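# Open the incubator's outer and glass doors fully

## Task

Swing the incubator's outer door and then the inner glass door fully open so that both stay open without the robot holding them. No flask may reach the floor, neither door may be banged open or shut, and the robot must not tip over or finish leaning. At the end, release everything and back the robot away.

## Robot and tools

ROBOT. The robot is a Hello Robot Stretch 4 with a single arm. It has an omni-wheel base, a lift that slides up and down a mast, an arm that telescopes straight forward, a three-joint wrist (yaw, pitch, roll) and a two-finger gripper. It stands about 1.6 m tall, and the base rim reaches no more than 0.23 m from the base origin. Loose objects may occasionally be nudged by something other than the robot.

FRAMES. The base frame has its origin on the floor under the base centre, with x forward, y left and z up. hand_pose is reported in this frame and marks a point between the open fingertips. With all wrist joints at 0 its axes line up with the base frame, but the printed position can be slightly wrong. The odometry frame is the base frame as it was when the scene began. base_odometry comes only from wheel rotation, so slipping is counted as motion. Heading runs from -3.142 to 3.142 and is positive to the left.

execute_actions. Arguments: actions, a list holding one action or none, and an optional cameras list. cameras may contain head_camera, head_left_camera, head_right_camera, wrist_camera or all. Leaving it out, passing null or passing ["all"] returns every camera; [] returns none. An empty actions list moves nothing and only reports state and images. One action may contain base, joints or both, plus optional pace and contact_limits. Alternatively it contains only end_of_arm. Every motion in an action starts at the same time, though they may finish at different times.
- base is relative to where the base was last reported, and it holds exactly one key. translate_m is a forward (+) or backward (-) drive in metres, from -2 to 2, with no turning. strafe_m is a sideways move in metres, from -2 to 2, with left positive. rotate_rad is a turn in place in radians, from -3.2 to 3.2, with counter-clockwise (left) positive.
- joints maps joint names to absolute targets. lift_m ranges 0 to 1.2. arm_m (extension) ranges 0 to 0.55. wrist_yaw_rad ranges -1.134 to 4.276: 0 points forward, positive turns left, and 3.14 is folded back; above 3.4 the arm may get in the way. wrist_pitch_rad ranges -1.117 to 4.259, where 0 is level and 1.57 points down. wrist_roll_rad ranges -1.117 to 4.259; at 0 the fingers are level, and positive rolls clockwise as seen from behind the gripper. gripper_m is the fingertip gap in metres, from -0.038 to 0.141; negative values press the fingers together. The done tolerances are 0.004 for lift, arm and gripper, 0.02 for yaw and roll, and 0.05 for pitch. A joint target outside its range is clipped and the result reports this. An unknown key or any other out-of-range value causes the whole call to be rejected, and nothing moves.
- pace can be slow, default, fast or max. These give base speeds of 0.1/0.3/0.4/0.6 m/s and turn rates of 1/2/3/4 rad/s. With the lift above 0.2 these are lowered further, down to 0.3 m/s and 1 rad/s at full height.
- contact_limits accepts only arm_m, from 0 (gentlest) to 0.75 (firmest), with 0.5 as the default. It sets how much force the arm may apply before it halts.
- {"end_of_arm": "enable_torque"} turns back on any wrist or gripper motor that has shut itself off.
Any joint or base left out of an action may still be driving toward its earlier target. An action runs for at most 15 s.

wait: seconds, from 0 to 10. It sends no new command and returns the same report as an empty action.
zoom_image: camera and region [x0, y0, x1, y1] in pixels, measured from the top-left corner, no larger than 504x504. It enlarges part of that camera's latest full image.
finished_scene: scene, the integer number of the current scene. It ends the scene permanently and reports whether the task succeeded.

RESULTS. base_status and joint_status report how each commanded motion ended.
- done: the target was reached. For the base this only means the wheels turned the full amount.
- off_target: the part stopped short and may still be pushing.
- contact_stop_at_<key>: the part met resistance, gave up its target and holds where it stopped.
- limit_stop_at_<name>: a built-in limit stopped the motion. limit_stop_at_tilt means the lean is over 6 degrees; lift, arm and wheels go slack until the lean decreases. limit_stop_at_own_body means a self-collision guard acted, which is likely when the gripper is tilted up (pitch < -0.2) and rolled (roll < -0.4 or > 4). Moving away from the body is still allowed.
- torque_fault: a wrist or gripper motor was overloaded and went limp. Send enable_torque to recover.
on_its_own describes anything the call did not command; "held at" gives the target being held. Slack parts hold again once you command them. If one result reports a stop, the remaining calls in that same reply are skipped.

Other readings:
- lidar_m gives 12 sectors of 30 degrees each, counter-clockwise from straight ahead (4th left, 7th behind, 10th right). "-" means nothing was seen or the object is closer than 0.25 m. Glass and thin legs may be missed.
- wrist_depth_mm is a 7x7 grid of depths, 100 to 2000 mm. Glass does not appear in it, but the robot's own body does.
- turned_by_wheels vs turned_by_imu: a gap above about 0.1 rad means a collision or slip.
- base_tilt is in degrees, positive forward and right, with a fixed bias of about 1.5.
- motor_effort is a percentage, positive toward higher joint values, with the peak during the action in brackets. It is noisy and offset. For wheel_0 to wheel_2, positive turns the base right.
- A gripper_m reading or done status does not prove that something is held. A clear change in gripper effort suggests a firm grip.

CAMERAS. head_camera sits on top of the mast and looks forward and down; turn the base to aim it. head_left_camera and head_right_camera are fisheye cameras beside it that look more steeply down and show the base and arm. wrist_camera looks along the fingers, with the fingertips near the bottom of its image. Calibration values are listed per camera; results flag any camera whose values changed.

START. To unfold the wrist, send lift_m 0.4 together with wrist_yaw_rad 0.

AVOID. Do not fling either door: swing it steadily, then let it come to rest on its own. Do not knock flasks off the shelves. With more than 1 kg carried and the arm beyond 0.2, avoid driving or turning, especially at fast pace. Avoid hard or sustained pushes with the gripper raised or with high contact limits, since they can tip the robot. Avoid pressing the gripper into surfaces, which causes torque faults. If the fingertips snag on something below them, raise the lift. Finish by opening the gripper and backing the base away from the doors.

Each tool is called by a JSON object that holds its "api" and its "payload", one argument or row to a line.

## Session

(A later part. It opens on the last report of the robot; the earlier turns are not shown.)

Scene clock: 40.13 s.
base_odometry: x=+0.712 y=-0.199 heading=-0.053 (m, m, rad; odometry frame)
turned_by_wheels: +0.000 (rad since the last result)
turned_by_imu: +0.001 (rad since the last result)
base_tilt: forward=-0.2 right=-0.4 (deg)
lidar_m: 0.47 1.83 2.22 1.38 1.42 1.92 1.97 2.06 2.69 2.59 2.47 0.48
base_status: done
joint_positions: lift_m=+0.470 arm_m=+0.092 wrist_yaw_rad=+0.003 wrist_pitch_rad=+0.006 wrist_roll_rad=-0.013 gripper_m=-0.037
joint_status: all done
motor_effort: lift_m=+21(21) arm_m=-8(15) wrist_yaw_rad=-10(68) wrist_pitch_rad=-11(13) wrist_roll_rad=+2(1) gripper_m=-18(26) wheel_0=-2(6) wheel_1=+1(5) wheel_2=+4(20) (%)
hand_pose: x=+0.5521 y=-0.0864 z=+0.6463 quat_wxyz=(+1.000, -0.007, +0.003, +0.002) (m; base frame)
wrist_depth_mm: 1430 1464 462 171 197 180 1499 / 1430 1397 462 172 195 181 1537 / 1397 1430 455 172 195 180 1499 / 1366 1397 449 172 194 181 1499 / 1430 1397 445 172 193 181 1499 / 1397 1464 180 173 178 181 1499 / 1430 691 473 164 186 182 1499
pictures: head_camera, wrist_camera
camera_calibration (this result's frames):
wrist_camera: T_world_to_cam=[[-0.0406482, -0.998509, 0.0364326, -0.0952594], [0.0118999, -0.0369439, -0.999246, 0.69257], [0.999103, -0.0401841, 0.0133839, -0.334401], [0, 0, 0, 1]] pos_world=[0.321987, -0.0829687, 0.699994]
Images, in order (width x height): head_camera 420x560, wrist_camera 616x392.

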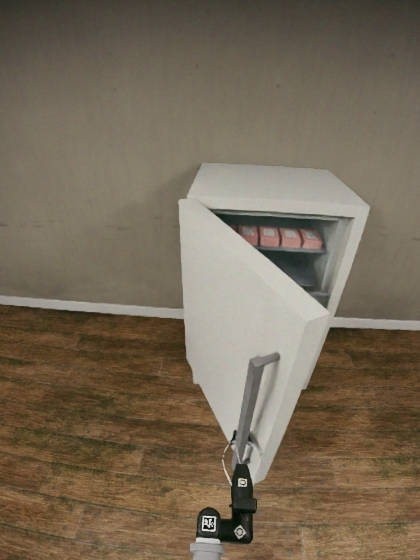

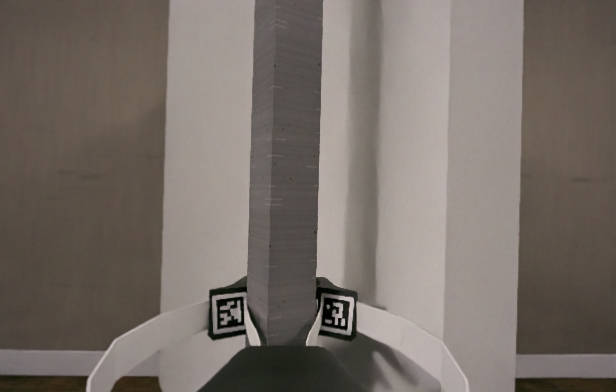

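{"api": "execute_actions", "payload": {
  "actions": [
    {"joints": {"gripper_m": 0.05}}
  ],
  "cameras": ["wrist_camera"]
}}

{"api": "execute_actions", "payload": {
  "actions": [
    {"base": {"translate_m": -0.06}, "joints": {"arm_m": 0.0}}
  ],
  "cameras": ["head_camera", "wrist_camera"]
}}

Scene clock: 44.93 s.
base_odometry: x=+0.712 y=-0.199 heading=-0.053 (m, m, rad; odometry frame)
turned_by_wheels: +0.000 (rad since the last result)
turned_by_imu: -0.001 (rad since the last result)
base_tilt: forward=-0.2 right=-0.4 (deg)
lidar_m: 0.48 1.82 2.21 1.38 1.41 1.91 1.96 2.06 2.69 2.59 2.48 0.51
base_status: not commanded
joint_positions: lift_m=+0.470 arm_m=+0.092 wrist_yaw_rad=+0.000 wrist_pitch_rad=+0.005 wrist_roll_rad=-0.013 gripper_m=+0.050
joint_status: all done
motor_effort: lift_m=+22(22) arm_m=-5(8) wrist_yaw_rad=-1(13) wrist_pitch_rad=-8(11) wrist_roll_rad=+1(1) gripper_m=-3(14) wheel_0=-1(2) wheel_1=+1(1) wheel_2=-1(4) (%)
hand_pose: x=+0.5512 y=-0.0874 z=+0.6466 quat_wxyz=(+1.000, -0.007, +0.002, +0.000) (m; base frame)
wrist_depth_mm: 1397 1430 492 182 224 190 1537 / 1397 1397 488 183 224 190 1430 / 1430 1397 484 183 224 190 1537 / 1366 1430 477 183 222 191 1430 / 1464 1430 469 184 221 191 1499 / 1430 1397 192 182 197 190 1499 / 1397 768 504 143 218 186 1537
pictures: wrist_camera
camera_calibration (this result's frames):
wrist_camera: T_world_to_cam=[[-0.043958, -0.99837, 0.0363922, -0.094388], [0.0126917, -0.0369825, -0.999235, 0.692361], [0.998953, -0.0434626, 0.0142967, -0.334356], [0, 0, 0, 1]] pos_world=[0.32107, -0.0831608, 0.700047]
Images, in order (width x height): wrist_camera 616x392.

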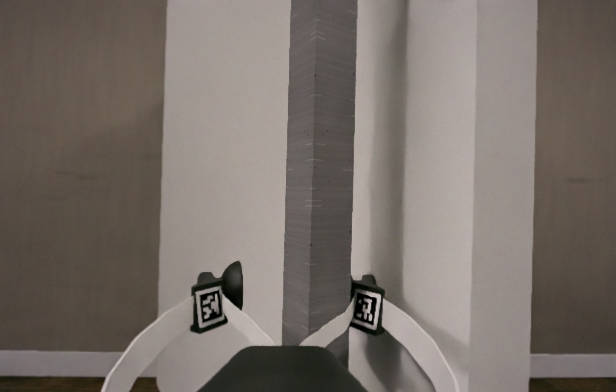

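Scene clock: 46.20 s.
base_odometry: x=+0.652 y=-0.196 heading=-0.054 (m, m, rad; odometry frame)
turned_by_wheels: +0.000 (rad since the last result)
turned_by_imu: +0.000 (rad since the last result)
base_tilt: forward=-0.3 right=-0.4 (deg)
lidar_m: 0.53 1.88 2.21 1.36 1.42 1.90 1.92 2.01 2.68 2.57 2.55 0.55
base_status: done
joint_positions: lift_m=+0.470 arm_m=+0.001 wrist_yaw_rad=+0.000 wrist_pitch_rad=+0.005 wrist_roll_rad=-0.013 gripper_m=+0.050
joint_status: all done
motor_effort: lift_m=+21(22) arm_m=-6(13) wrist_yaw_rad=+1(5) wrist_pitch_rad=-8(8) wrist_roll_rad=+1(2) gripper_m=-4(6) wheel_0=-1(7) wheel_1=+0(5) wheel_2=+0(9) (%)
hand_pose: x=+0.4605 y=-0.0875 z=+0.6466 quat_wxyz=(+1.000, -0.007, +0.002, +0.000) (m; base frame)
wrist_depth_mm: 1537 1537 699 353 334 1576 1661 / 1499 1661 683 351 336 1661 1661 / 1537 1499 676 347 334 1661 1661 / 1576 1537 661 345 334 1618 1661 / 1576 1576 654 343 336 1661 1661 / 1537 1576 192 317 327 1576 1708 / 1499 1397 699 150 324 1576 1576
pictures: head_camera, wrist_camera
camera_calibration (this result's frames):
wrist_camera: T_world_to_cam=[[-0.0441954, -0.99836, 0.0363894, -0.0983318], [0.0127448, -0.0369855, -0.999235, 0.693503], [0.998942, -0.0436978, 0.0143585, -0.243802], [0, 0, 0, 1]] pos_world=[0.23036, -0.0831746, 0.700051]
Images, in order (width x height): head_camera 420x560, wrist_camera 616x392.

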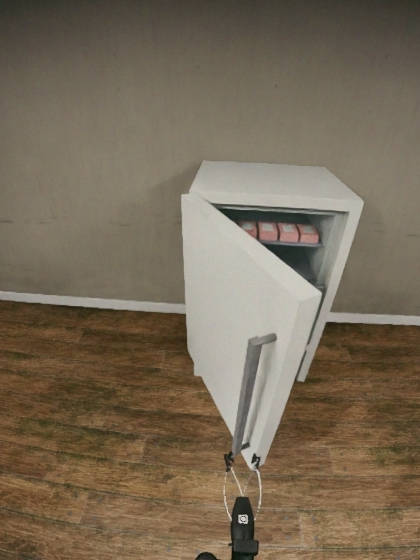

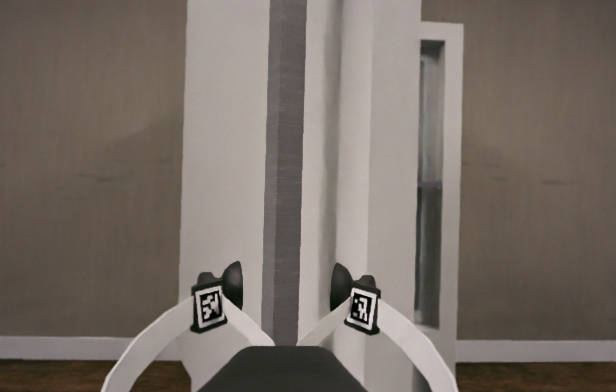

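{"api": "execute_actions", "payload": {
  "actions": [
    {"base": {"strafe_m": -0.28}, "joints": {"gripper_m": 0.0}, "pace": "fast"}
  ],
  "cameras": ["head_camera", "wrist_camera"]
}}

Scene clock: 48.27 s.
base_odometry: x=+0.637 y=-0.476 heading=-0.053 (m, m, rad; odometry frame)
turned_by_wheels: +0.000 (rad since the last result)
turned_by_imu: +0.001 (rad since the last result)
base_tilt: forward=-0.4 right=-0.3 (deg)
lidar_m: 0.54 0.57 2.51 1.66 1.71 1.99 1.92 1.97 2.38 2.30 2.40 1.87
base_status: done
joint_positions: lift_m=+0.470 arm_m=+0.001 wrist_yaw_rad=+0.000 wrist_pitch_rad=+0.005 wrist_roll_rad=-0.013 gripper_m=+0.000
joint_status: all done
motor_effort: lift_m=+21(22) arm_m=-6(6) wrist_yaw_rad=+0(1) wrist_pitch_rad=-8(8) wrist_roll_rad=+2(1) gripper_m=-7(5) wheel_0=+0(7) wheel_1=+1(10) wheel_2=+1(1) (%)
hand_pose: x=+0.4605 y=-0.0874 z=+0.6466 quat_wxyz=(+1.000, -0.007, +0.002, +0.000) (m; base frame)
wrist_depth_mm: 320 991 1025 1008 1618 1618 1661 / 319 1025 1229 1098 1618 1661 1661 / 322 1042 1464 1205 1576 1618 1661 / 320 1008 1464 1205 1618 1618 1708 / 322 1025 1430 1118 1618 1618 1618 / 315 1008 187 204 1576 1661 1576 / 319 325 1008 991 778 1537 1661
pictures: head_camera, wrist_camera
camera_calibration (this result's frames):
wrist_camera: T_world_to_cam=[[-0.0441752, -0.998361, 0.0363894, -0.0983364], [0.0127462, -0.0369852, -0.999235, 0.693534], [0.998942, -0.0436776, 0.0143591, -0.243804], [0, 0, 0, 1]] pos_world=[0.230362, -0.0831734, 0.700083]
Images, in order (width x height): head_camera 420x560, wrist_camera 616x392.

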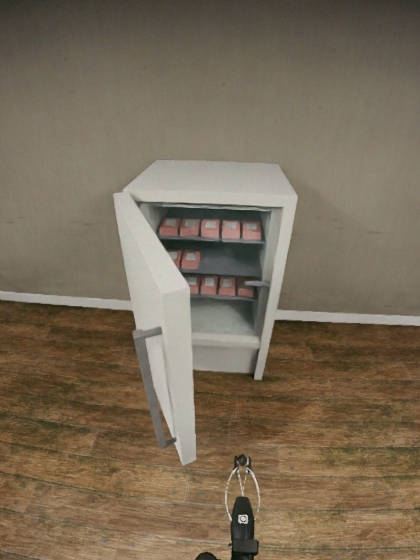

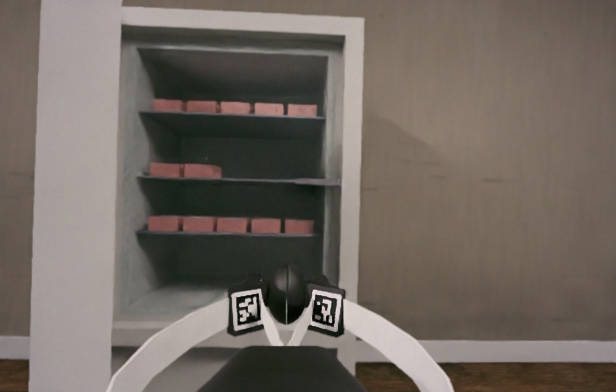

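{"api": "execute_actions", "payload": {
  "actions": [
    {"joints": {"arm_m": 0.48}, "pace": "fast", "contact_limits": {"arm_m": 0.2}}
  ],
  "cameras": ["head_camera", "wrist_camera"]
}}

Scene clock: 50.50 s.
base_odometry: x=+0.637 y=-0.476 heading=-0.053 (m, m, rad; odometry frame)
turned_by_wheels: +0.000 (rad since the last result)
turned_by_imu: +0.000 (rad since the last result)
base_tilt: forward=-0.2 right=-0.3 (deg)
lidar_m: 0.53 0.55 2.50 1.65 1.71 1.97 1.91 1.97 2.39 2.30 2.40 1.87
base_status: not commanded
joint_positions: lift_m=+0.470 arm_m=+0.479 wrist_yaw_rad=+0.000 wrist_pitch_rad=+0.005 wrist_roll_rad=-0.013 gripper_m=+0.000
joint_status: all done
motor_effort: lift_m=+21(21) arm_m=+6(5) wrist_yaw_rad=-1(0) wrist_pitch_rad=-7(8) wrist_roll_rad=+1(3) gripper_m=-6(6) wheel_0=+0(1) wheel_1=+1(1) wheel_2=+1(1) (%)
contact_limits: arm_m 0.2
hand_pose: x=+0.9383 y=-0.0874 z=+0.6467 quat_wxyz=(+1.000, -0.007, +0.002, +0.000) (m; base frame)
wrist_depth_mm: 609 603 621 768 569 1160 1160 / 640 798 778 768 574 1138 1160 / 603 609 991 1008 525 1138 1138 / 640 931 991 991 559 1138 1182 / 603 634 615 621 554 1160 1182 / 654 904 187 204 517 1138 1160 / 621 597 668 627 340 1138 1182
pictures: head_camera, wrist_camera
camera_calibration (this result's frames):
wrist_camera: T_world_to_cam=[[-0.0438833, -0.998374, 0.0363832, -0.0774168], [0.0129014, -0.0369815, -0.999233, 0.687343], [0.998953, -0.0433802, 0.0145033, -0.721161], [0, 0, 0, 1]] pos_world=[0.708141, -0.083156, 0.700091]
Images, in order (width x height): head_camera 420x560, wrist_camera 616x392.

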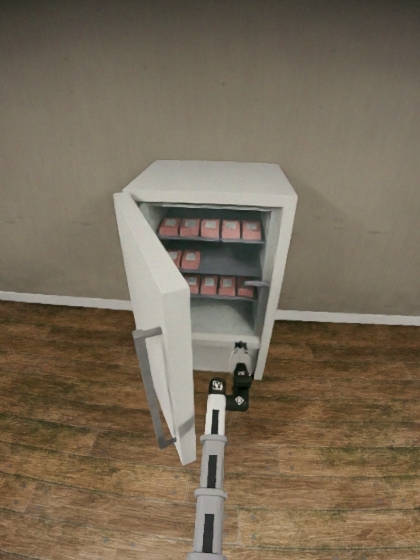

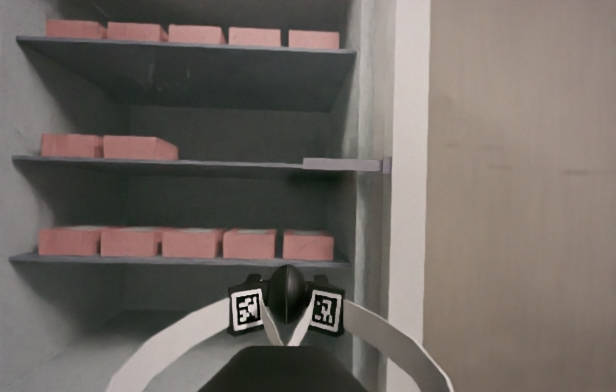

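{"api": "execute_actions", "payload": {
  "actions": [
    {"base": {"strafe_m": 0.25}}
  ],
  "cameras": ["head_camera", "head_left_camera"]
}}

Scene clock: 53.00 s.
base_odometry: x=+0.650 y=-0.226 heading=-0.053 (m, m, rad; odometry frame)
turned_by_wheels: +0.000 (rad since the last result)
turned_by_imu: -0.004 (rad since the last result)
base_tilt: forward=-0.5 right=-0.4 (deg)
lidar_m: 0.60 0.46 2.25 1.40 1.45 1.98 1.91 2.00 2.66 2.56 2.55 1.25
base_status: done
joint_positions: lift_m=+0.470 arm_m=+0.479 wrist_yaw_rad=+0.000 wrist_pitch_rad=+0.005 wrist_roll_rad=-0.013 gripper_m=+0.000
joint_status: not commanded
motor_effort: lift_m=+21(21) arm_m=+6(6) wrist_yaw_rad=+0(2) wrist_pitch_rad=-8(8) wrist_roll_rad=+2(2) gripper_m=-6(6) wheel_0=+1(16) wheel_1=-1(3) wheel_2=+0(7) (%)
hand_pose: x=+0.9383 y=-0.0874 z=+0.6466 quat_wxyz=(+1.000, -0.007, +0.002, +0.000) (m; base frame)
wrist_depth_mm: 362 517 621 778 778 627 549 / 364 525 715 759 741 634 544 / 366 535 640 991 1008 661 544 / 370 539 866 991 991 621 535 / 370 539 615 621 634 627 539 / 373 544 188 203 960 654 535 / 375 492 676 715 389 615 544
pictures: head_camera, head_left_camera
Images, in order (width x height): head_camera 420x560, head_left_camera 420x672.

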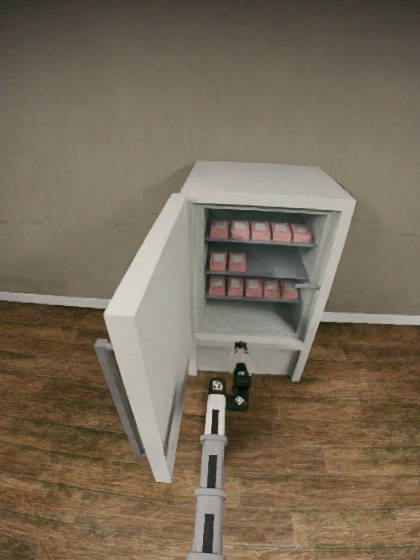

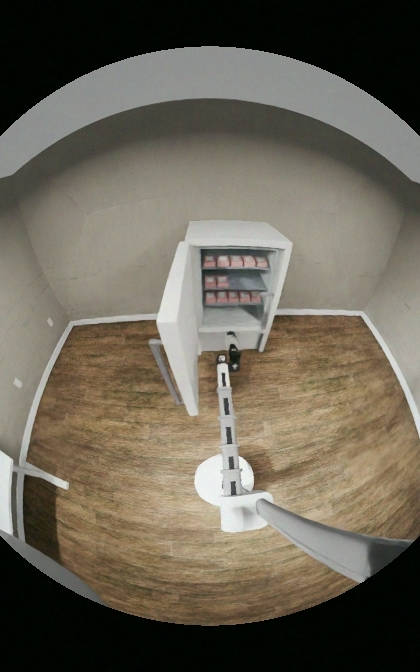

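{"api": "execute_actions", "payload": {
  "actions": [],
  "cameras": ["head_camera", "head_left_camera"]
}}

Scene clock: 53.10 s.
base_odometry: x=+0.650 y=-0.226 heading=-0.053 (m, m, rad; odometry frame)
turned_by_wheels: +0.000 (rad since the last result)
turned_by_imu: +0.000 (rad since the last result)
base_tilt: forward=-0.2 right=-0.3 (deg)
lidar_m: 0.65 0.50 2.25 1.39 1.45 1.99 1.91 2.00 2.67 2.56 2.57 1.22
base_status: done
joint_positions: lift_m=+0.470 arm_m=+0.479 wrist_yaw_rad=+0.000 wrist_pitch_rad=+0.005 wrist_roll_rad=-0.013 gripper_m=+0.000
joint_status: not commanded
motor_effort: lift_m=+21(21) arm_m=+6(6) wrist_yaw_rad=+0(2) wrist_pitch_rad=-8(8) wrist_roll_rad=+2(2) gripper_m=-5(6) wheel_0=+1(16) wheel_1=-1(3) wheel_2=+0(7) (%)
hand_pose: x=+0.9383 y=-0.0874 z=+0.6466 quat_wxyz=(+1.000, -0.007, +0.002, +0.000) (m; base frame)
wrist_depth_mm: 364 517 621 798 778 634 549 / 366 530 715 750 741 621 539 / 370 525 634 1025 1008 668 539 / 373 530 842 1008 1008 627 539 / 375 539 615 627 627 615 544 / 375 544 187 204 931 654 539 / 377 496 683 715 389 615 539
pictures: head_camera, head_left_camera
Images, in order (width x height): head_camera 420x560, head_left_camera 420x672.

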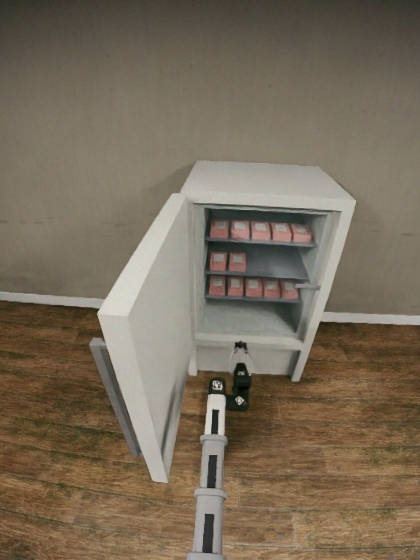

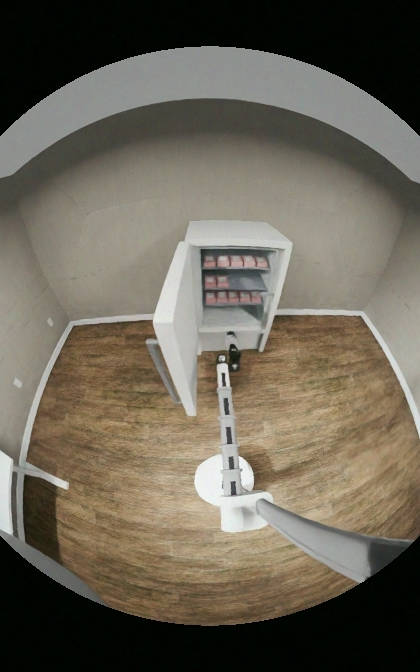

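{"api": "wait", "payload": {
  "seconds": 1.5
}}

Scene clock: 54.70 s.
base_odometry: x=+0.650 y=-0.226 heading=-0.053 (m, m, rad; odometry frame)
turned_by_wheels: +0.000 (rad since the last result)
turned_by_imu: +0.000 (rad since the last result)
base_tilt: forward=-0.3 right=-0.2 (deg)
lidar_m: 0.77 0.51 2.25 1.40 1.44 1.98 1.92 1.99 2.65 2.53 2.55 1.24
base_status: done
joint_positions: lift_m=+0.470 arm_m=+0.479 wrist_yaw_rad=+0.000 wrist_pitch_rad=+0.005 wrist_roll_rad=-0.013 gripper_m=+0.000
joint_status: not commanded
motor_effort: lift_m=+21(21) arm_m=+6(6) wrist_yaw_rad=+1(2) wrist_pitch_rad=-8(8) wrist_roll_rad=+1(2) gripper_m=-5(6) wheel_0=+0(16) wheel_1=-1(3) wheel_2=+0(7) (%)
hand_pose: x=+0.9383 y=-0.0874 z=+0.6466 quat_wxyz=(+1.000, -0.007, +0.002, +0.000) (m; base frame)
wrist_depth_mm: 375 521 627 778 768 634 549 / 375 530 723 768 750 627 549 / 379 535 640 991 1042 661 549 / 379 535 854 1008 1008 634 530 / 384 544 615 621 634 621 535 / 382 544 188 204 960 647 539 / 387 496 676 715 389 621 544
wait: 1.50 s; at rest by 0.17 s
pictures: head_camera, head_left_camera, head_right_camera, wrist_camera
camera_calibration (this result's frames):
wrist_camera: T_world_to_cam=[[-0.0441137, -0.998363, 0.0364014, -0.0772777], [0.0128081, -0.0369991, -0.999233, 0.687411], [0.998944, -0.0436136, 0.0144193, -0.721134], [0, 0, 0, 1]] pos_world=[0.708159, -0.0831689, 0.700095]
Images, in order (width x height): head_camera 420x560, head_left_camera 420x672, head_right_camera 420x672, wrist_camera 616x392.

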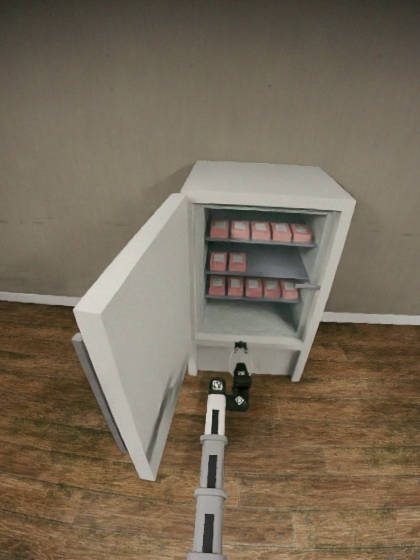

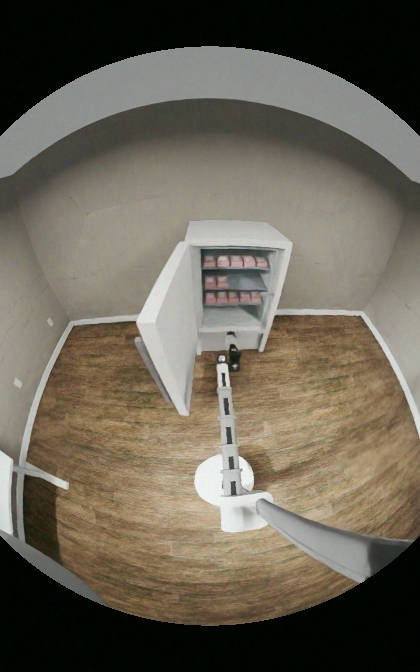

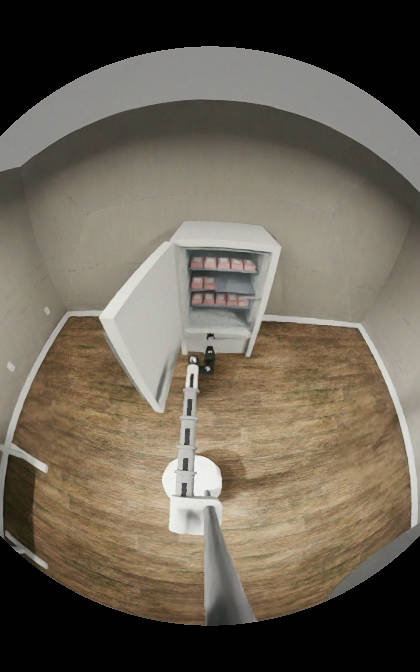

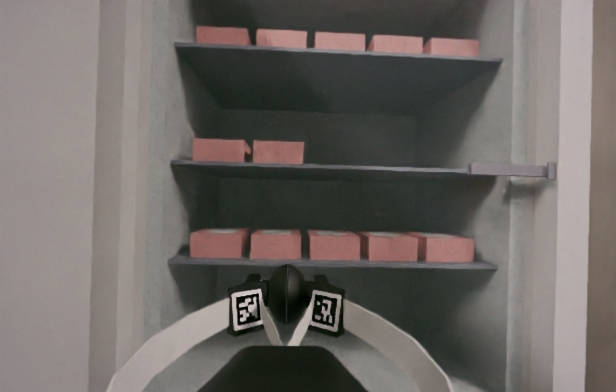

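{"api": "execute_actions", "payload": {
  "actions": [
    {"base": {"strafe_m": 0.15}, "joints": {"wrist_yaw_rad": -0.6, "arm_m": 0.42}, "pace": "fast"}
  ],
  "cameras": ["head_camera", "head_right_camera"]
}}

Scene clock: 56.70 s.
base_odometry: x=+0.658 y=-0.076 heading=-0.053 (m, m, rad; odometry frame)
turned_by_wheels: +0.000 (rad since the last result)
turned_by_imu: -0.001 (rad since the last result)
base_tilt: forward=-0.3 right=-0.4 (deg)
lidar_m: 0.47 0.49 2.08 1.25 1.30 1.76 1.91 2.00 2.75 2.71 2.57 1.24
base_status: done
joint_positions: lift_m=+0.470 arm_m=+0.421 wrist_yaw_rad=-0.600 wrist_pitch_rad=+0.005 wrist_roll_rad=-0.013 gripper_m=+0.000
joint_status: all done
motor_effort: lift_m=+21(21) arm_m=-6(7) wrist_yaw_rad=-1(8) wrist_pitch_rad=-8(8) wrist_roll_rad=+1(2) gripper_m=-6(7) wheel_0=+0(9) wheel_1=-1(14) wheel_2=+0(0) (%)
hand_pose: x=+0.7808 y=-0.2350 z=+0.6466 quat_wxyz=(+0.955, -0.006, +0.004, -0.295) (m; base frame)
wrist_depth_mm: 621 854 891 842 1921 - - / 809 788 842 854 1863 - - / 654 1042 1098 842 1863 - - / 917 1025 1098 842 1921 - - / 634 715 1025 854 1863 - - / 878 991 187 204 1921 - - / 647 627 707 809 768 1618 1576
pictures: head_camera, head_right_camera
Images, in order (width x height): head_camera 420x560, head_right_camera 420x672.

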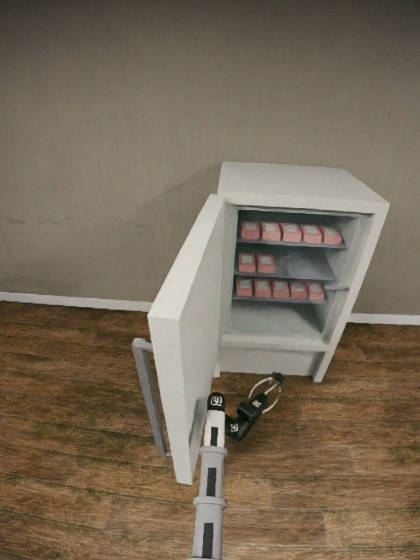

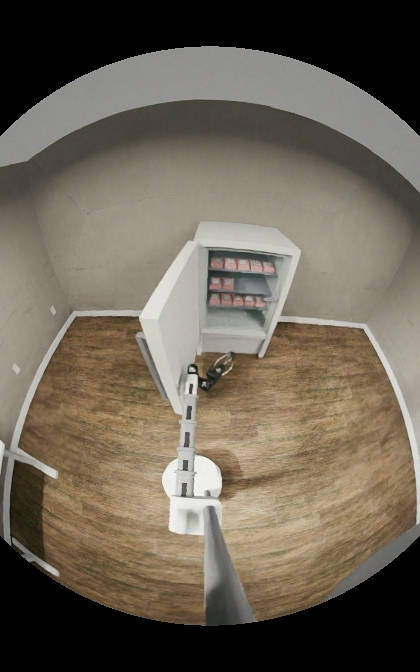

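{"api": "execute_actions", "payload": {
  "actions": [
    {"base": {"strafe_m": 0.15}, "pace": "slow"}
  ],
  "cameras": ["head_camera", "head_right_camera"]
}}

Scene clock: 59.47 s.
base_odometry: x=+0.666 y=+0.073 heading=-0.054 (m, m, rad; odometry frame)
turned_by_wheels: +0.000 (rad since the last result)
turned_by_imu: -0.001 (rad since the last result)
base_tilt: forward=-0.3 right=-0.3 (deg)
lidar_m: 0.47 0.56 1.93 1.11 1.12 1.51 1.91 1.99 2.73 2.85 2.58 1.24
base_status: done
joint_positions: lift_m=+0.470 arm_m=+0.421 wrist_yaw_rad=-0.600 wrist_pitch_rad=+0.005 wrist_roll_rad=-0.013 gripper_m=+0.000
joint_status: not commanded
motor_effort: lift_m=+21(21) arm_m=-6(6) wrist_yaw_rad=+0(2) wrist_pitch_rad=-8(8) wrist_roll_rad=+1(2) gripper_m=-7(6) wheel_0=-2(12) wheel_1=+2(9) wheel_2=+0(2) (%)
hand_pose: x=+0.7808 y=-0.2350 z=+0.6466 quat_wxyz=(+0.955, -0.006, +0.004, -0.295) (m; base frame)
wrist_depth_mm: 407 854 891 904 1921 - - / 410 778 854 946 1863 - - / 418 1008 1160 1060 1921 - - / 430 1042 1182 1042 1863 - - / 430 707 1118 931 1921 - - / 436 991 188 203 1921 - - / 442 591 715 798 525 1576 1618
pictures: head_camera, head_right_camera
Images, in order (width x height): head_camera 420x560, head_right_camera 420x672.

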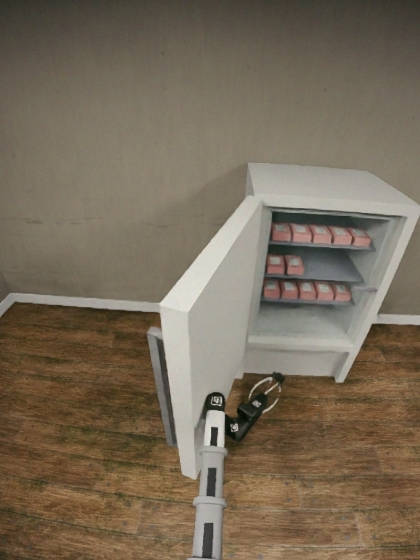

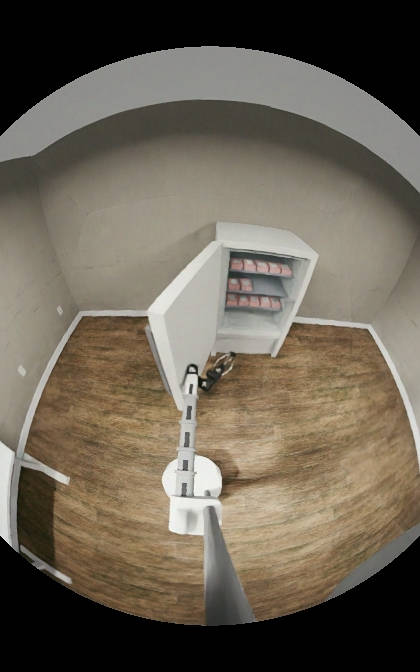

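{"api": "execute_actions", "payload": {
  "actions": [
    {"base": {"strafe_m": 0.1}, "joints": {"arm_m": 0.47, "wrist_yaw_rad": -0.9}, "pace": "slow", "contact_limits": {"arm_m": 0.2}}
  ],
  "cameras": ["head_camera", "head_right_camera"]
}}

Scene clock: 61.83 s.
base_odometry: x=+0.672 y=+0.173 heading=-0.056 (m, m, rad; odometry frame)
turned_by_wheels: -0.003 (rad since the last result)
turned_by_imu: -0.079 (rad since the last result)
base_tilt: forward=-0.3 right=-0.3 (deg)
lidar_m: 0.48 0.57 1.90 1.02 1.04 1.35 1.89 1.96 2.53 2.93 2.78 1.28
base_status: done
joint_positions: lift_m=+0.470 arm_m=+0.468 wrist_yaw_rad=-0.899 wrist_pitch_rad=+0.005 wrist_roll_rad=-0.013 gripper_m=+0.000
joint_status: all done
motor_effort: lift_m=+21(21) arm_m=+10(13) wrist_yaw_rad=-2(2) wrist_pitch_rad=-8(8) wrist_roll_rad=+2(1) gripper_m=-7(6) wheel_0=-18(13) wheel_1=-3(6) wheel_2=-15(18) (%)
contact_limits: arm_m 0.2
hand_pose: x=+0.7502 y=-0.2802 z=+0.6466 quat_wxyz=(+0.901, -0.005, +0.005, -0.435) (m; base frame)
wrist_depth_mm: 798 904 917 - - - - / 809 866 931 - - - - / 917 1060 946 - - - - / 976 1025 946 - - - - / 676 991 931 - - - - / 946 976 188 204 - - - / 654 661 831 1618 759 1661 1618
pictures: head_camera, head_right_camera
Images, in order (width x height): head_camera 420x560, head_right_camera 420x672.

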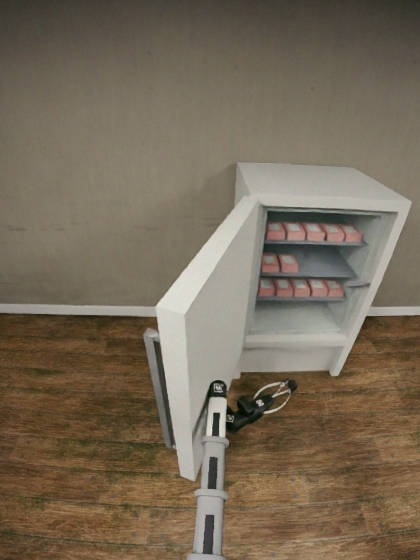

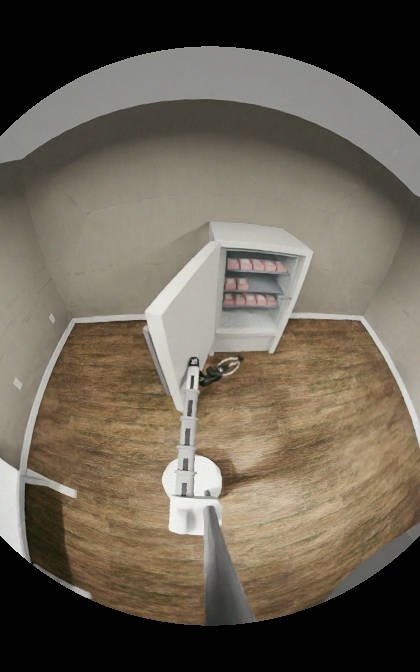

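{"api": "execute_actions", "payload": {
  "actions": [
    {"base": {"strafe_m": -0.62}, "joints": {"arm_m": 0.3, "lift_m": 0.55}, "pace": "fast"}
  ],
  "cameras": []
}}

{"api": "execute_actions", "payload": {
  "actions": [
    {"base": {"rotate_rad": 0.08}, "joints": {"wrist_yaw_rad": 0.0, "gripper_m": 0.08}}
  ],
  "cameras": ["head_camera", "wrist_camera"]
}}

Scene clock: 64.97 s.
base_odometry: x=+0.637 y=-0.446 heading=-0.056 (m, m, rad; odometry frame)
turned_by_wheels: +0.000 (rad since the last result)
turned_by_imu: +0.003 (rad since the last result)
base_tilt: forward=-0.3 right=-0.4 (deg)
lidar_m: 1.22 0.89 0.81 1.64 1.66 1.99 1.88 1.94 2.47 2.31 2.37 1.98
base_status: done
joint_positions: lift_m=+0.550 arm_m=+0.301 wrist_yaw_rad=-0.900 wrist_pitch_rad=+0.005 wrist_roll_rad=-0.013 gripper_m=+0.000
joint_status: all done
motor_effort: lift_m=+22(25) arm_m=-6(5) wrist_yaw_rad=+1(2) wrist_pitch_rad=-8(8) wrist_roll_rad=+2(0) gripper_m=-5(5) wheel_0=+0(14) wheel_1=+1(12) wheel_2=+1(13) (%)
hand_pose: x=+0.5828 y=-0.2804 z=+0.7266 quat_wxyz=(+0.900, -0.005, +0.005, -0.435) (m; base frame)
wrist_depth_mm: 1229 1537 1921 - - - 1808 / 1255 1576 1921 - - - 1808 / 1281 1537 1983 - - - 1808 / 1255 1576 1983 - - - 1808 / 1281 1537 1983 - - 1983 1756 / 1255 1576 188 204 - 1983 1808 / 1281 1464 1708 1756 842 1808 1756
pictures: none
No camera images: the call's "cameras" was empty. Leave "cameras" out to get every camera's image.

Scene clock: 66.57 s.
base_odometry: x=+0.637 y=-0.446 heading=+0.024 (m, m, rad; odometry frame)
turned_by_wheels: +0.080 (rad since the last result)
turned_by_imu: +0.081 (rad since the last result)
base_tilt: forward=-0.2 right=-0.4 (deg)
lidar_m: 1.23 0.86 0.83 1.62 1.70 1.94 1.88 1.94 2.39 2.31 2.41 1.90
base_status: done
joint_positions: lift_m=+0.550 arm_m=+0.301 wrist_yaw_rad=+0.000 wrist_pitch_rad=+0.005 wrist_roll_rad=-0.013 gripper_m=+0.080
joint_status: all done
motor_effort: lift_m=+22(22) arm_m=-6(6) wrist_yaw_rad=+1(4) wrist_pitch_rad=-7(7) wrist_roll_rad=+2(2) gripper_m=-3(7) wheel_0=+1(7) wheel_1=+0(7) wheel_2=+2(4) (%)
hand_pose: x=+0.7604 y=-0.0875 z=+0.7266 quat_wxyz=(+1.000, -0.007, +0.002, +0.000) (m; base frame)
wrist_depth_mm: 699 759 759 778 1366 1366 1397 / 691 904 1008 1008 1366 1397 1397 / 707 904 1042 960 1397 1336 1397 / 699 854 1182 1205 1366 1397 1397 / 699 854 1205 931 1366 1397 1366 / 707 878 214 1182 208 1336 1366 / 707 788 854 147 750 1366 1336
pictures: head_camera, wrist_camera
camera_calibration (this result's frames):
wrist_camera: T_world_to_cam=[[-0.044491, -0.998346, 0.0364063, -0.0878599], [0.0128432, -0.037011, -0.999232, 0.769564], [0.998927, -0.0439892, 0.0144686, -0.544639], [0, 0, 0, 1]] pos_world=[0.530262, -0.0831905, 0.780052]
Images, in order (width x height): head_camera 420x560, wrist_camera 616x392.

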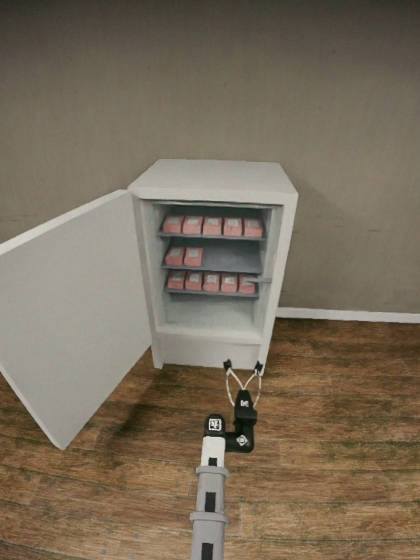

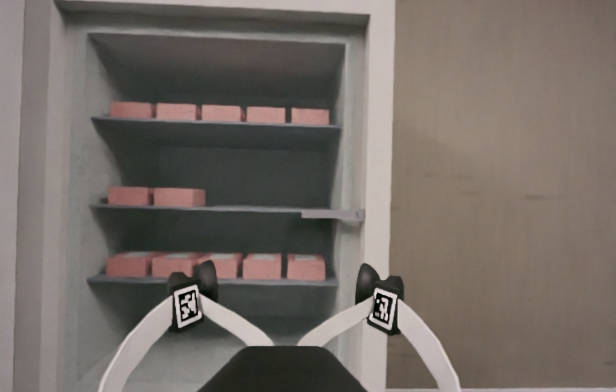

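{"api": "zoom_image", "payload": {
  "camera": "head_camera",
  "region": [220, 250, 300, 310]
}}

{"api": "zoom_image", "payload": {
  "camera": "wrist_camera",
  "region": [280, 180, 400, 250]
}}

Region (220, 250, 300, 310) of head_camera's 420x560 image, scaled by 6.300, with more detail than that image has; it fills the top 378 rows of this view, and the rest is white.

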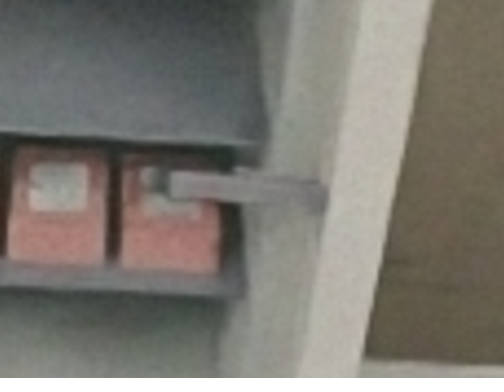

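Region (280, 180, 400, 250) of wrist_camera's 616x392 image, scaled by 4.200; it fills the top 294 rows of this view, and the rest is white.

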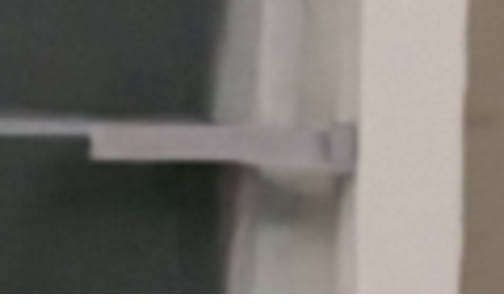

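{"api": "execute_actions", "payload": {
  "actions": [
    {"base": {"translate_m": 0.24}, "joints": {"lift_m": 0.576, "arm_m": 0.3}, "pace": "fast"}
  ],
  "cameras": []
}}

{"api": "execute_actions", "payload": {
  "actions": [
    {"base": {"strafe_m": -0.075}, "joints": {"arm_m": 0.4}}
  ],
  "cameras": ["head_camera", "wrist_camera"]
}}

Scene clock: 69.47 s.
base_odometry: x=+0.877 y=-0.440 heading=+0.024 (m, m, rad; odometry frame)
turned_by_wheels: +0.000 (rad since the last result)
turned_by_imu: -0.001 (rad since the last result)
base_tilt: forward=-0.2 right=-0.4 (deg)
lidar_m: 0.99 0.76 0.69 1.68 1.68 2.19 2.12 2.20 2.39 2.31 2.26 1.04
base_status: done
joint_positions: lift_m=+0.576 arm_m=+0.301 wrist_yaw_rad=+0.000 wrist_pitch_rad=+0.005 wrist_roll_rad=-0.013 gripper_m=+0.080
joint_status: all done
motor_effort: lift_m=+22(23) arm_m=-6(6) wrist_yaw_rad=+0(1) wrist_pitch_rad=-7(8) wrist_roll_rad=+2(1) gripper_m=-1(4) wheel_0=+1(9) wheel_1=+0(4) wheel_2=+0(11) (%)
hand_pose: x=+0.7604 y=-0.0875 z=+0.7526 quat_wxyz=(+1.000, -0.007, +0.002, +0.000) (m; base frame)
wrist_depth_mm: 597 668 661 647 535 1118 1118 / 569 580 842 809 539 1118 1098 / 634 854 854 820 530 1098 1138 / 574 854 976 976 525 1138 1138 / 603 931 960 946 496 1098 1118 / 574 569 213 591 208 1118 1118 / 647 809 904 147 504 1098 1138
pictures: none
No camera images: the call's "cameras" was empty. Leave "cameras" out to get every camera's image.

Scene clock: 70.77 s.
base_odometry: x=+0.878 y=-0.515 heading=+0.024 (m, m, rad; odometry frame)
turned_by_wheels: +0.000 (rad since the last result)
turned_by_imu: +0.000 (rad since the last result)
base_tilt: forward=-0.3 right=-0.4 (deg)
lidar_m: 0.99 0.84 0.75 1.74 1.77 2.20 2.14 2.20 2.32 2.23 2.27 1.65
base_status: done
joint_positions: lift_m=+0.576 arm_m=+0.399 wrist_yaw_rad=+0.000 wrist_pitch_rad=+0.005 wrist_roll_rad=-0.013 gripper_m=+0.080
joint_status: all done
motor_effort: lift_m=+22(22) arm_m=+6(7) wrist_yaw_rad=-1(0) wrist_pitch_rad=-8(8) wrist_roll_rad=+2(2) gripper_m=-2(1) wheel_0=+0(4) wheel_1=+1(8) wheel_2=-1(2) (%)
hand_pose: x=+0.8583 y=-0.0874 z=+0.7526 quat_wxyz=(+1.000, -0.007, +0.002, +0.000) (m; base frame)
wrist_depth_mm: 661 668 661 580 389 1025 1008 / 477 488 488 488 387 1025 1042 / 707 866 866 603 389 1025 1025 / 668 854 878 768 387 1025 1042 / 715 866 574 433 389 1025 1025 / 530 496 213 508 208 991 1025 / 473 473 480 147 387 1025 1025
pictures: head_camera, wrist_camera
camera_calibration (this result's frames):
wrist_camera: T_world_to_cam=[[-0.0440483, -0.998366, 0.0364075, -0.0847056], [0.0128337, -0.0370053, -0.999233, 0.794256], [0.998947, -0.0435472, 0.0144428, -0.642733], [0, 0, 0, 1]] pos_world=[0.628132, -0.0831647, 0.806013]
Images, in order (width x height): head_camera 420x560, wrist_camera 616x392.

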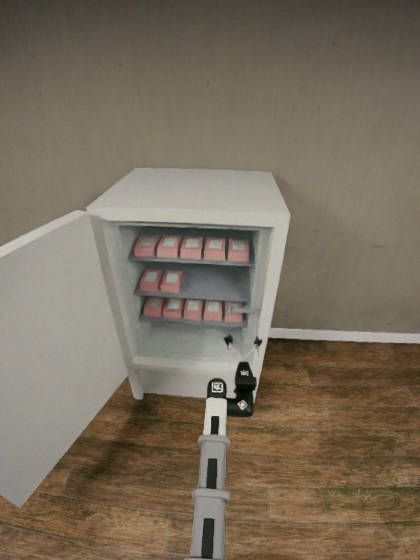

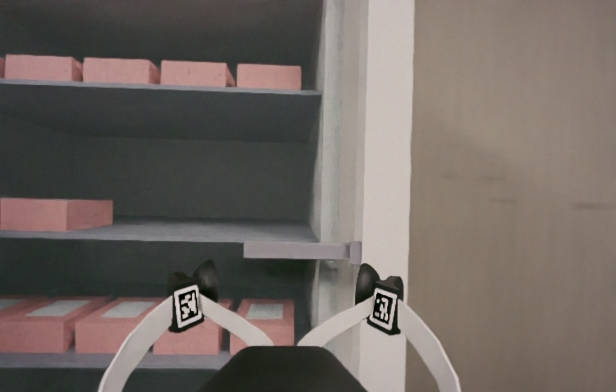

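{"api": "zoom_image", "payload": {
  "camera": "wrist_camera",
  "region": [220, 210, 400, 300]
}}

{"api": "zoom_image", "payload": {
  "camera": "head_camera",
  "region": [210, 280, 290, 350]
}}

Region (220, 210, 400, 300) of wrist_camera's 616x392 image, scaled by 2.800.

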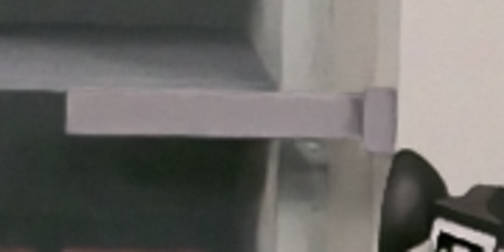

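Region (210, 280, 290, 350) of head_camera's 420x560 image, scaled by 6.300, with more detail than that image has; it fills the top 441 rows of this view, and the rest is white.

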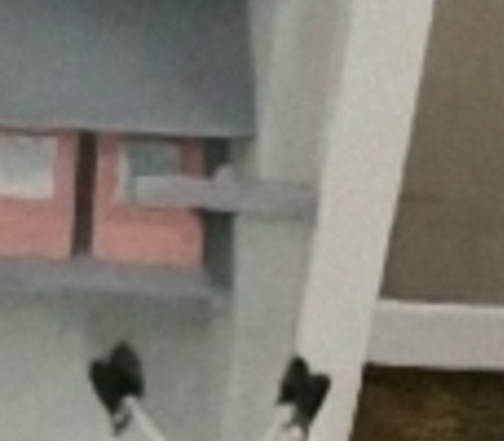

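{"api": "execute_actions", "payload": {
  "actions": [
    {"base": {"strafe_m": -0.012}, "joints": {"wrist_roll_rad": 1.57}}
  ],
  "cameras": []
}}

{"api": "execute_actions", "payload": {
  "actions": [
    {"base": {"translate_m": 0.05}, "joints": {"arm_m": 0.46}}
  ],
  "cameras": ["head_camera", "wrist_camera"]
}}

Scene clock: 73.03 s.
base_odometry: x=+0.879 y=-0.527 heading=+0.024 (m, m, rad; odometry frame)
turned_by_wheels: +0.000 (rad since the last result)
turned_by_imu: +0.000 (rad since the last result)
base_tilt: forward=-0.3 right=-0.3 (deg)
lidar_m: 0.99 0.85 0.78 1.76 1.79 2.21 2.13 2.19 2.32 2.22 2.27 1.66
base_status: done
joint_positions: lift_m=+0.576 arm_m=+0.399 wrist_yaw_rad=+0.000 wrist_pitch_rad=+0.005 wrist_roll_rad=+1.570 gripper_m=+0.080
joint_status: all done
motor_effort: lift_m=+22(22) arm_m=+6(6) wrist_yaw_rad=+0(0) wrist_pitch_rad=-8(7) wrist_roll_rad=+4(8) gripper_m=-2(3) wheel_0=+1(9) wheel_1=+1(5) wheel_2=+0(1) (%)
hand_pose: x=+0.8583 y=-0.0874 z=+0.7526 quat_wxyz=(+0.708, +0.707, +0.002, -0.002) (m; base frame)
wrist_depth_mm: 960 976 976 991 1042 1008 976 / 931 960 991 1008 1042 1025 991 / 370 960 976 976 1008 1025 931 / 415 418 424 389 436 442 427 / 539 530 854 878 544 661 473 / 544 477 213 878 204 661 477 / 544 488 759 146 496 621 477
pictures: none
No camera images: the call's "cameras" was empty. Leave "cameras" out to get every camera's image.

Scene clock: 74.20 s.
base_odometry: x=+0.929 y=-0.526 heading=+0.024 (m, m, rad; odometry frame)
turned_by_wheels: +0.000 (rad since the last result)
turned_by_imu: +0.000 (rad since the last result)
base_tilt: forward=-0.2 right=-0.3 (deg)
lidar_m: 0.94 0.84 0.74 1.78 1.79 2.26 2.18 2.25 2.30 2.23 2.20 1.60
base_status: done
joint_positions: lift_m=+0.576 arm_m=+0.459 wrist_yaw_rad=+0.000 wrist_pitch_rad=+0.005 wrist_roll_rad=+1.570 gripper_m=+0.080
joint_status: all done
motor_effort: lift_m=+22(22) arm_m=+6(8) wrist_yaw_rad=-1(0) wrist_pitch_rad=-8(7) wrist_roll_rad=+3(5) gripper_m=-3(2) wheel_0=+0(8) wheel_1=+2(6) wheel_2=+0(7) (%)
hand_pose: x=+0.9183 y=-0.0874 z=+0.7526 quat_wxyz=(+0.708, +0.707, +0.002, -0.002) (m; base frame)
wrist_depth_mm: 842 878 866 891 931 917 931 / 854 854 878 891 891 904 904 / 262 265 270 273 278 282 285 / 309 314 317 283 327 330 334 / 469 410 759 759 387 591 462 / 469 384 213 768 203 627 480 / 473 389 759 146 384 615 477
pictures: head_camera, wrist_camera
camera_calibration (this result's frames):
wrist_camera: T_world_to_cam=[[-0.0491073, -0.0240616, -0.998504, 0.786593], [0.0174994, 0.999536, -0.0249471, 0.146576], [0.99864, -0.0186983, -0.0486634, -0.652718], [0, 0, 0, 1]] pos_world=[0.687893, -0.139786, 0.757309]
Images, in order (width x height): head_camera 420x560, wrist_camera 616x392.

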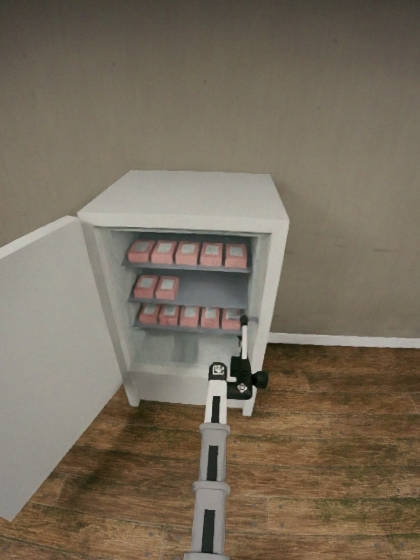

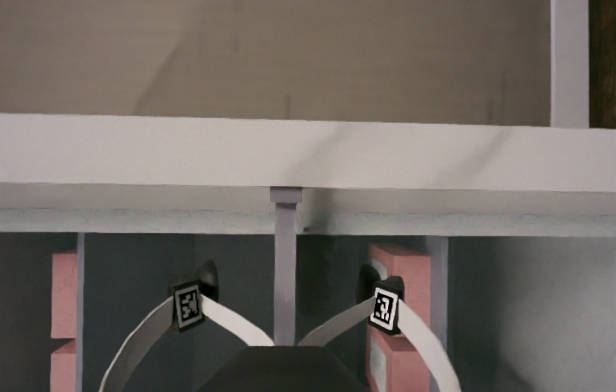

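{"api": "execute_actions", "payload": {
  "actions": [
    {"joints": {"arm_m": 0.513}, "contact_limits": {"arm_m": 0.15}}
  ],
  "cameras": []
}}

{"api": "execute_actions", "payload": {
  "actions": [
    {"joints": {"gripper_m": -0.03}}
  ],
  "cameras": ["head_camera", "wrist_camera"]
}}

Scene clock: 75.60 s.
base_odometry: x=+0.929 y=-0.526 heading=+0.024 (m, m, rad; odometry frame)
turned_by_wheels: +0.000 (rad since the last result)
turned_by_imu: +0.000 (rad since the last result)
base_tilt: forward=-0.2 right=-0.3 (deg)
lidar_m: 0.93 0.84 0.75 1.79 1.79 2.27 2.17 2.26 2.31 2.24 2.19 1.60
base_status: not commanded
joint_positions: lift_m=+0.576 arm_m=+0.512 wrist_yaw_rad=+0.000 wrist_pitch_rad=+0.005 wrist_roll_rad=+1.570 gripper_m=+0.080
joint_status: all done
motor_effort: lift_m=+22(22) arm_m=+6(2) wrist_yaw_rad=+0(0) wrist_pitch_rad=-7(8) wrist_roll_rad=+2(3) gripper_m=-4(2) wheel_0=+0(0) wheel_1=+2(2) wheel_2=+0(1) (%)
contact_limits: arm_m 0.15
hand_pose: x=+0.9713 y=-0.0874 z=+0.7526 quat_wxyz=(+0.708, +0.707, +0.002, -0.002) (m; base frame)
wrist_depth_mm: 809 820 831 831 842 842 854 / 798 809 820 820 842 854 866 / 211 213 217 220 222 227 229 / 257 263 264 245 273 276 281 / 314 413 699 707 342 324 439 / 310 384 213 715 204 554 480 / 319 387 707 146 366 554 473
pictures: none
No camera images: the call's "cameras" was empty. Leave "cameras" out to get every camera's image.

Scene clock: 77.40 s.
base_odometry: x=+0.929 y=-0.526 heading=+0.024 (m, m, rad; odometry frame)
turned_by_wheels: +0.000 (rad since the last result)
turned_by_imu: +0.000 (rad since the last result)
base_tilt: forward=-0.2 right=-0.3 (deg)
lidar_m: 0.93 0.83 0.73 1.79 1.79 2.25 2.17 2.26 2.32 2.23 2.18 1.60
base_status: not commanded
joint_positions: lift_m=+0.576 arm_m=+0.513 wrist_yaw_rad=+0.004 wrist_pitch_rad=+0.004 wrist_roll_rad=+1.570 gripper_m=-0.029
joint_status: all done
motor_effort: lift_m=+22(22) arm_m=+1(6) wrist_yaw_rad=-11(11) wrist_pitch_rad=-4(8) wrist_roll_rad=+4(3) gripper_m=-25(30) wheel_0=-1(1) wheel_1=+1(2) wheel_2=+2(2) (%)
hand_pose: x=+0.9725 y=-0.0863 z=+0.7530 quat_wxyz=(+0.708, +0.707, +0.003, +0.000) (m; base frame)
wrist_depth_mm: 809 809 820 831 854 854 854 / 788 809 820 831 842 854 842 / 210 213 215 218 221 223 226 / 258 260 264 224 271 273 277 / 312 407 707 715 402 327 445 / 314 410 182 204 329 559 480 / 315 158 699 224 362 569 480
pictures: head_camera, wrist_camera
camera_calibration (this result's frames):
wrist_camera: T_world_to_cam=[[-0.0476859, -0.0242418, -0.998568, 0.788325], [0.0136831, 0.999596, -0.0249201, 0.148221], [0.998769, -0.0148518, -0.0473349, -0.707667], [0, 0, 0, 1]] pos_world=[0.74236, -0.139561, 0.757392]
Images, in order (width x height): head_camera 420x560, wrist_camera 616x392.

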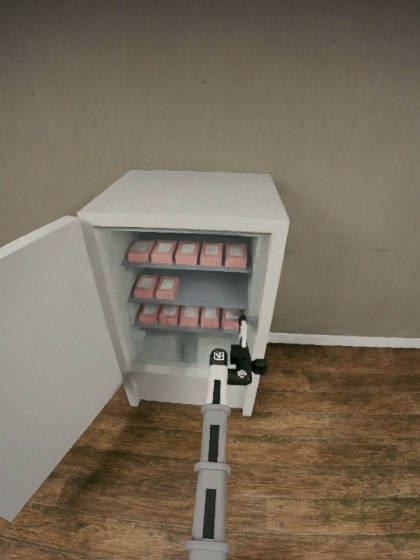

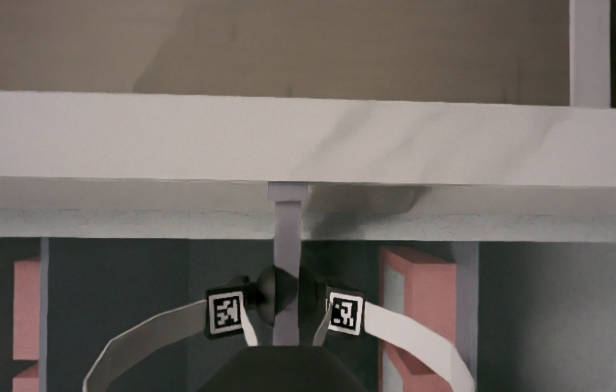

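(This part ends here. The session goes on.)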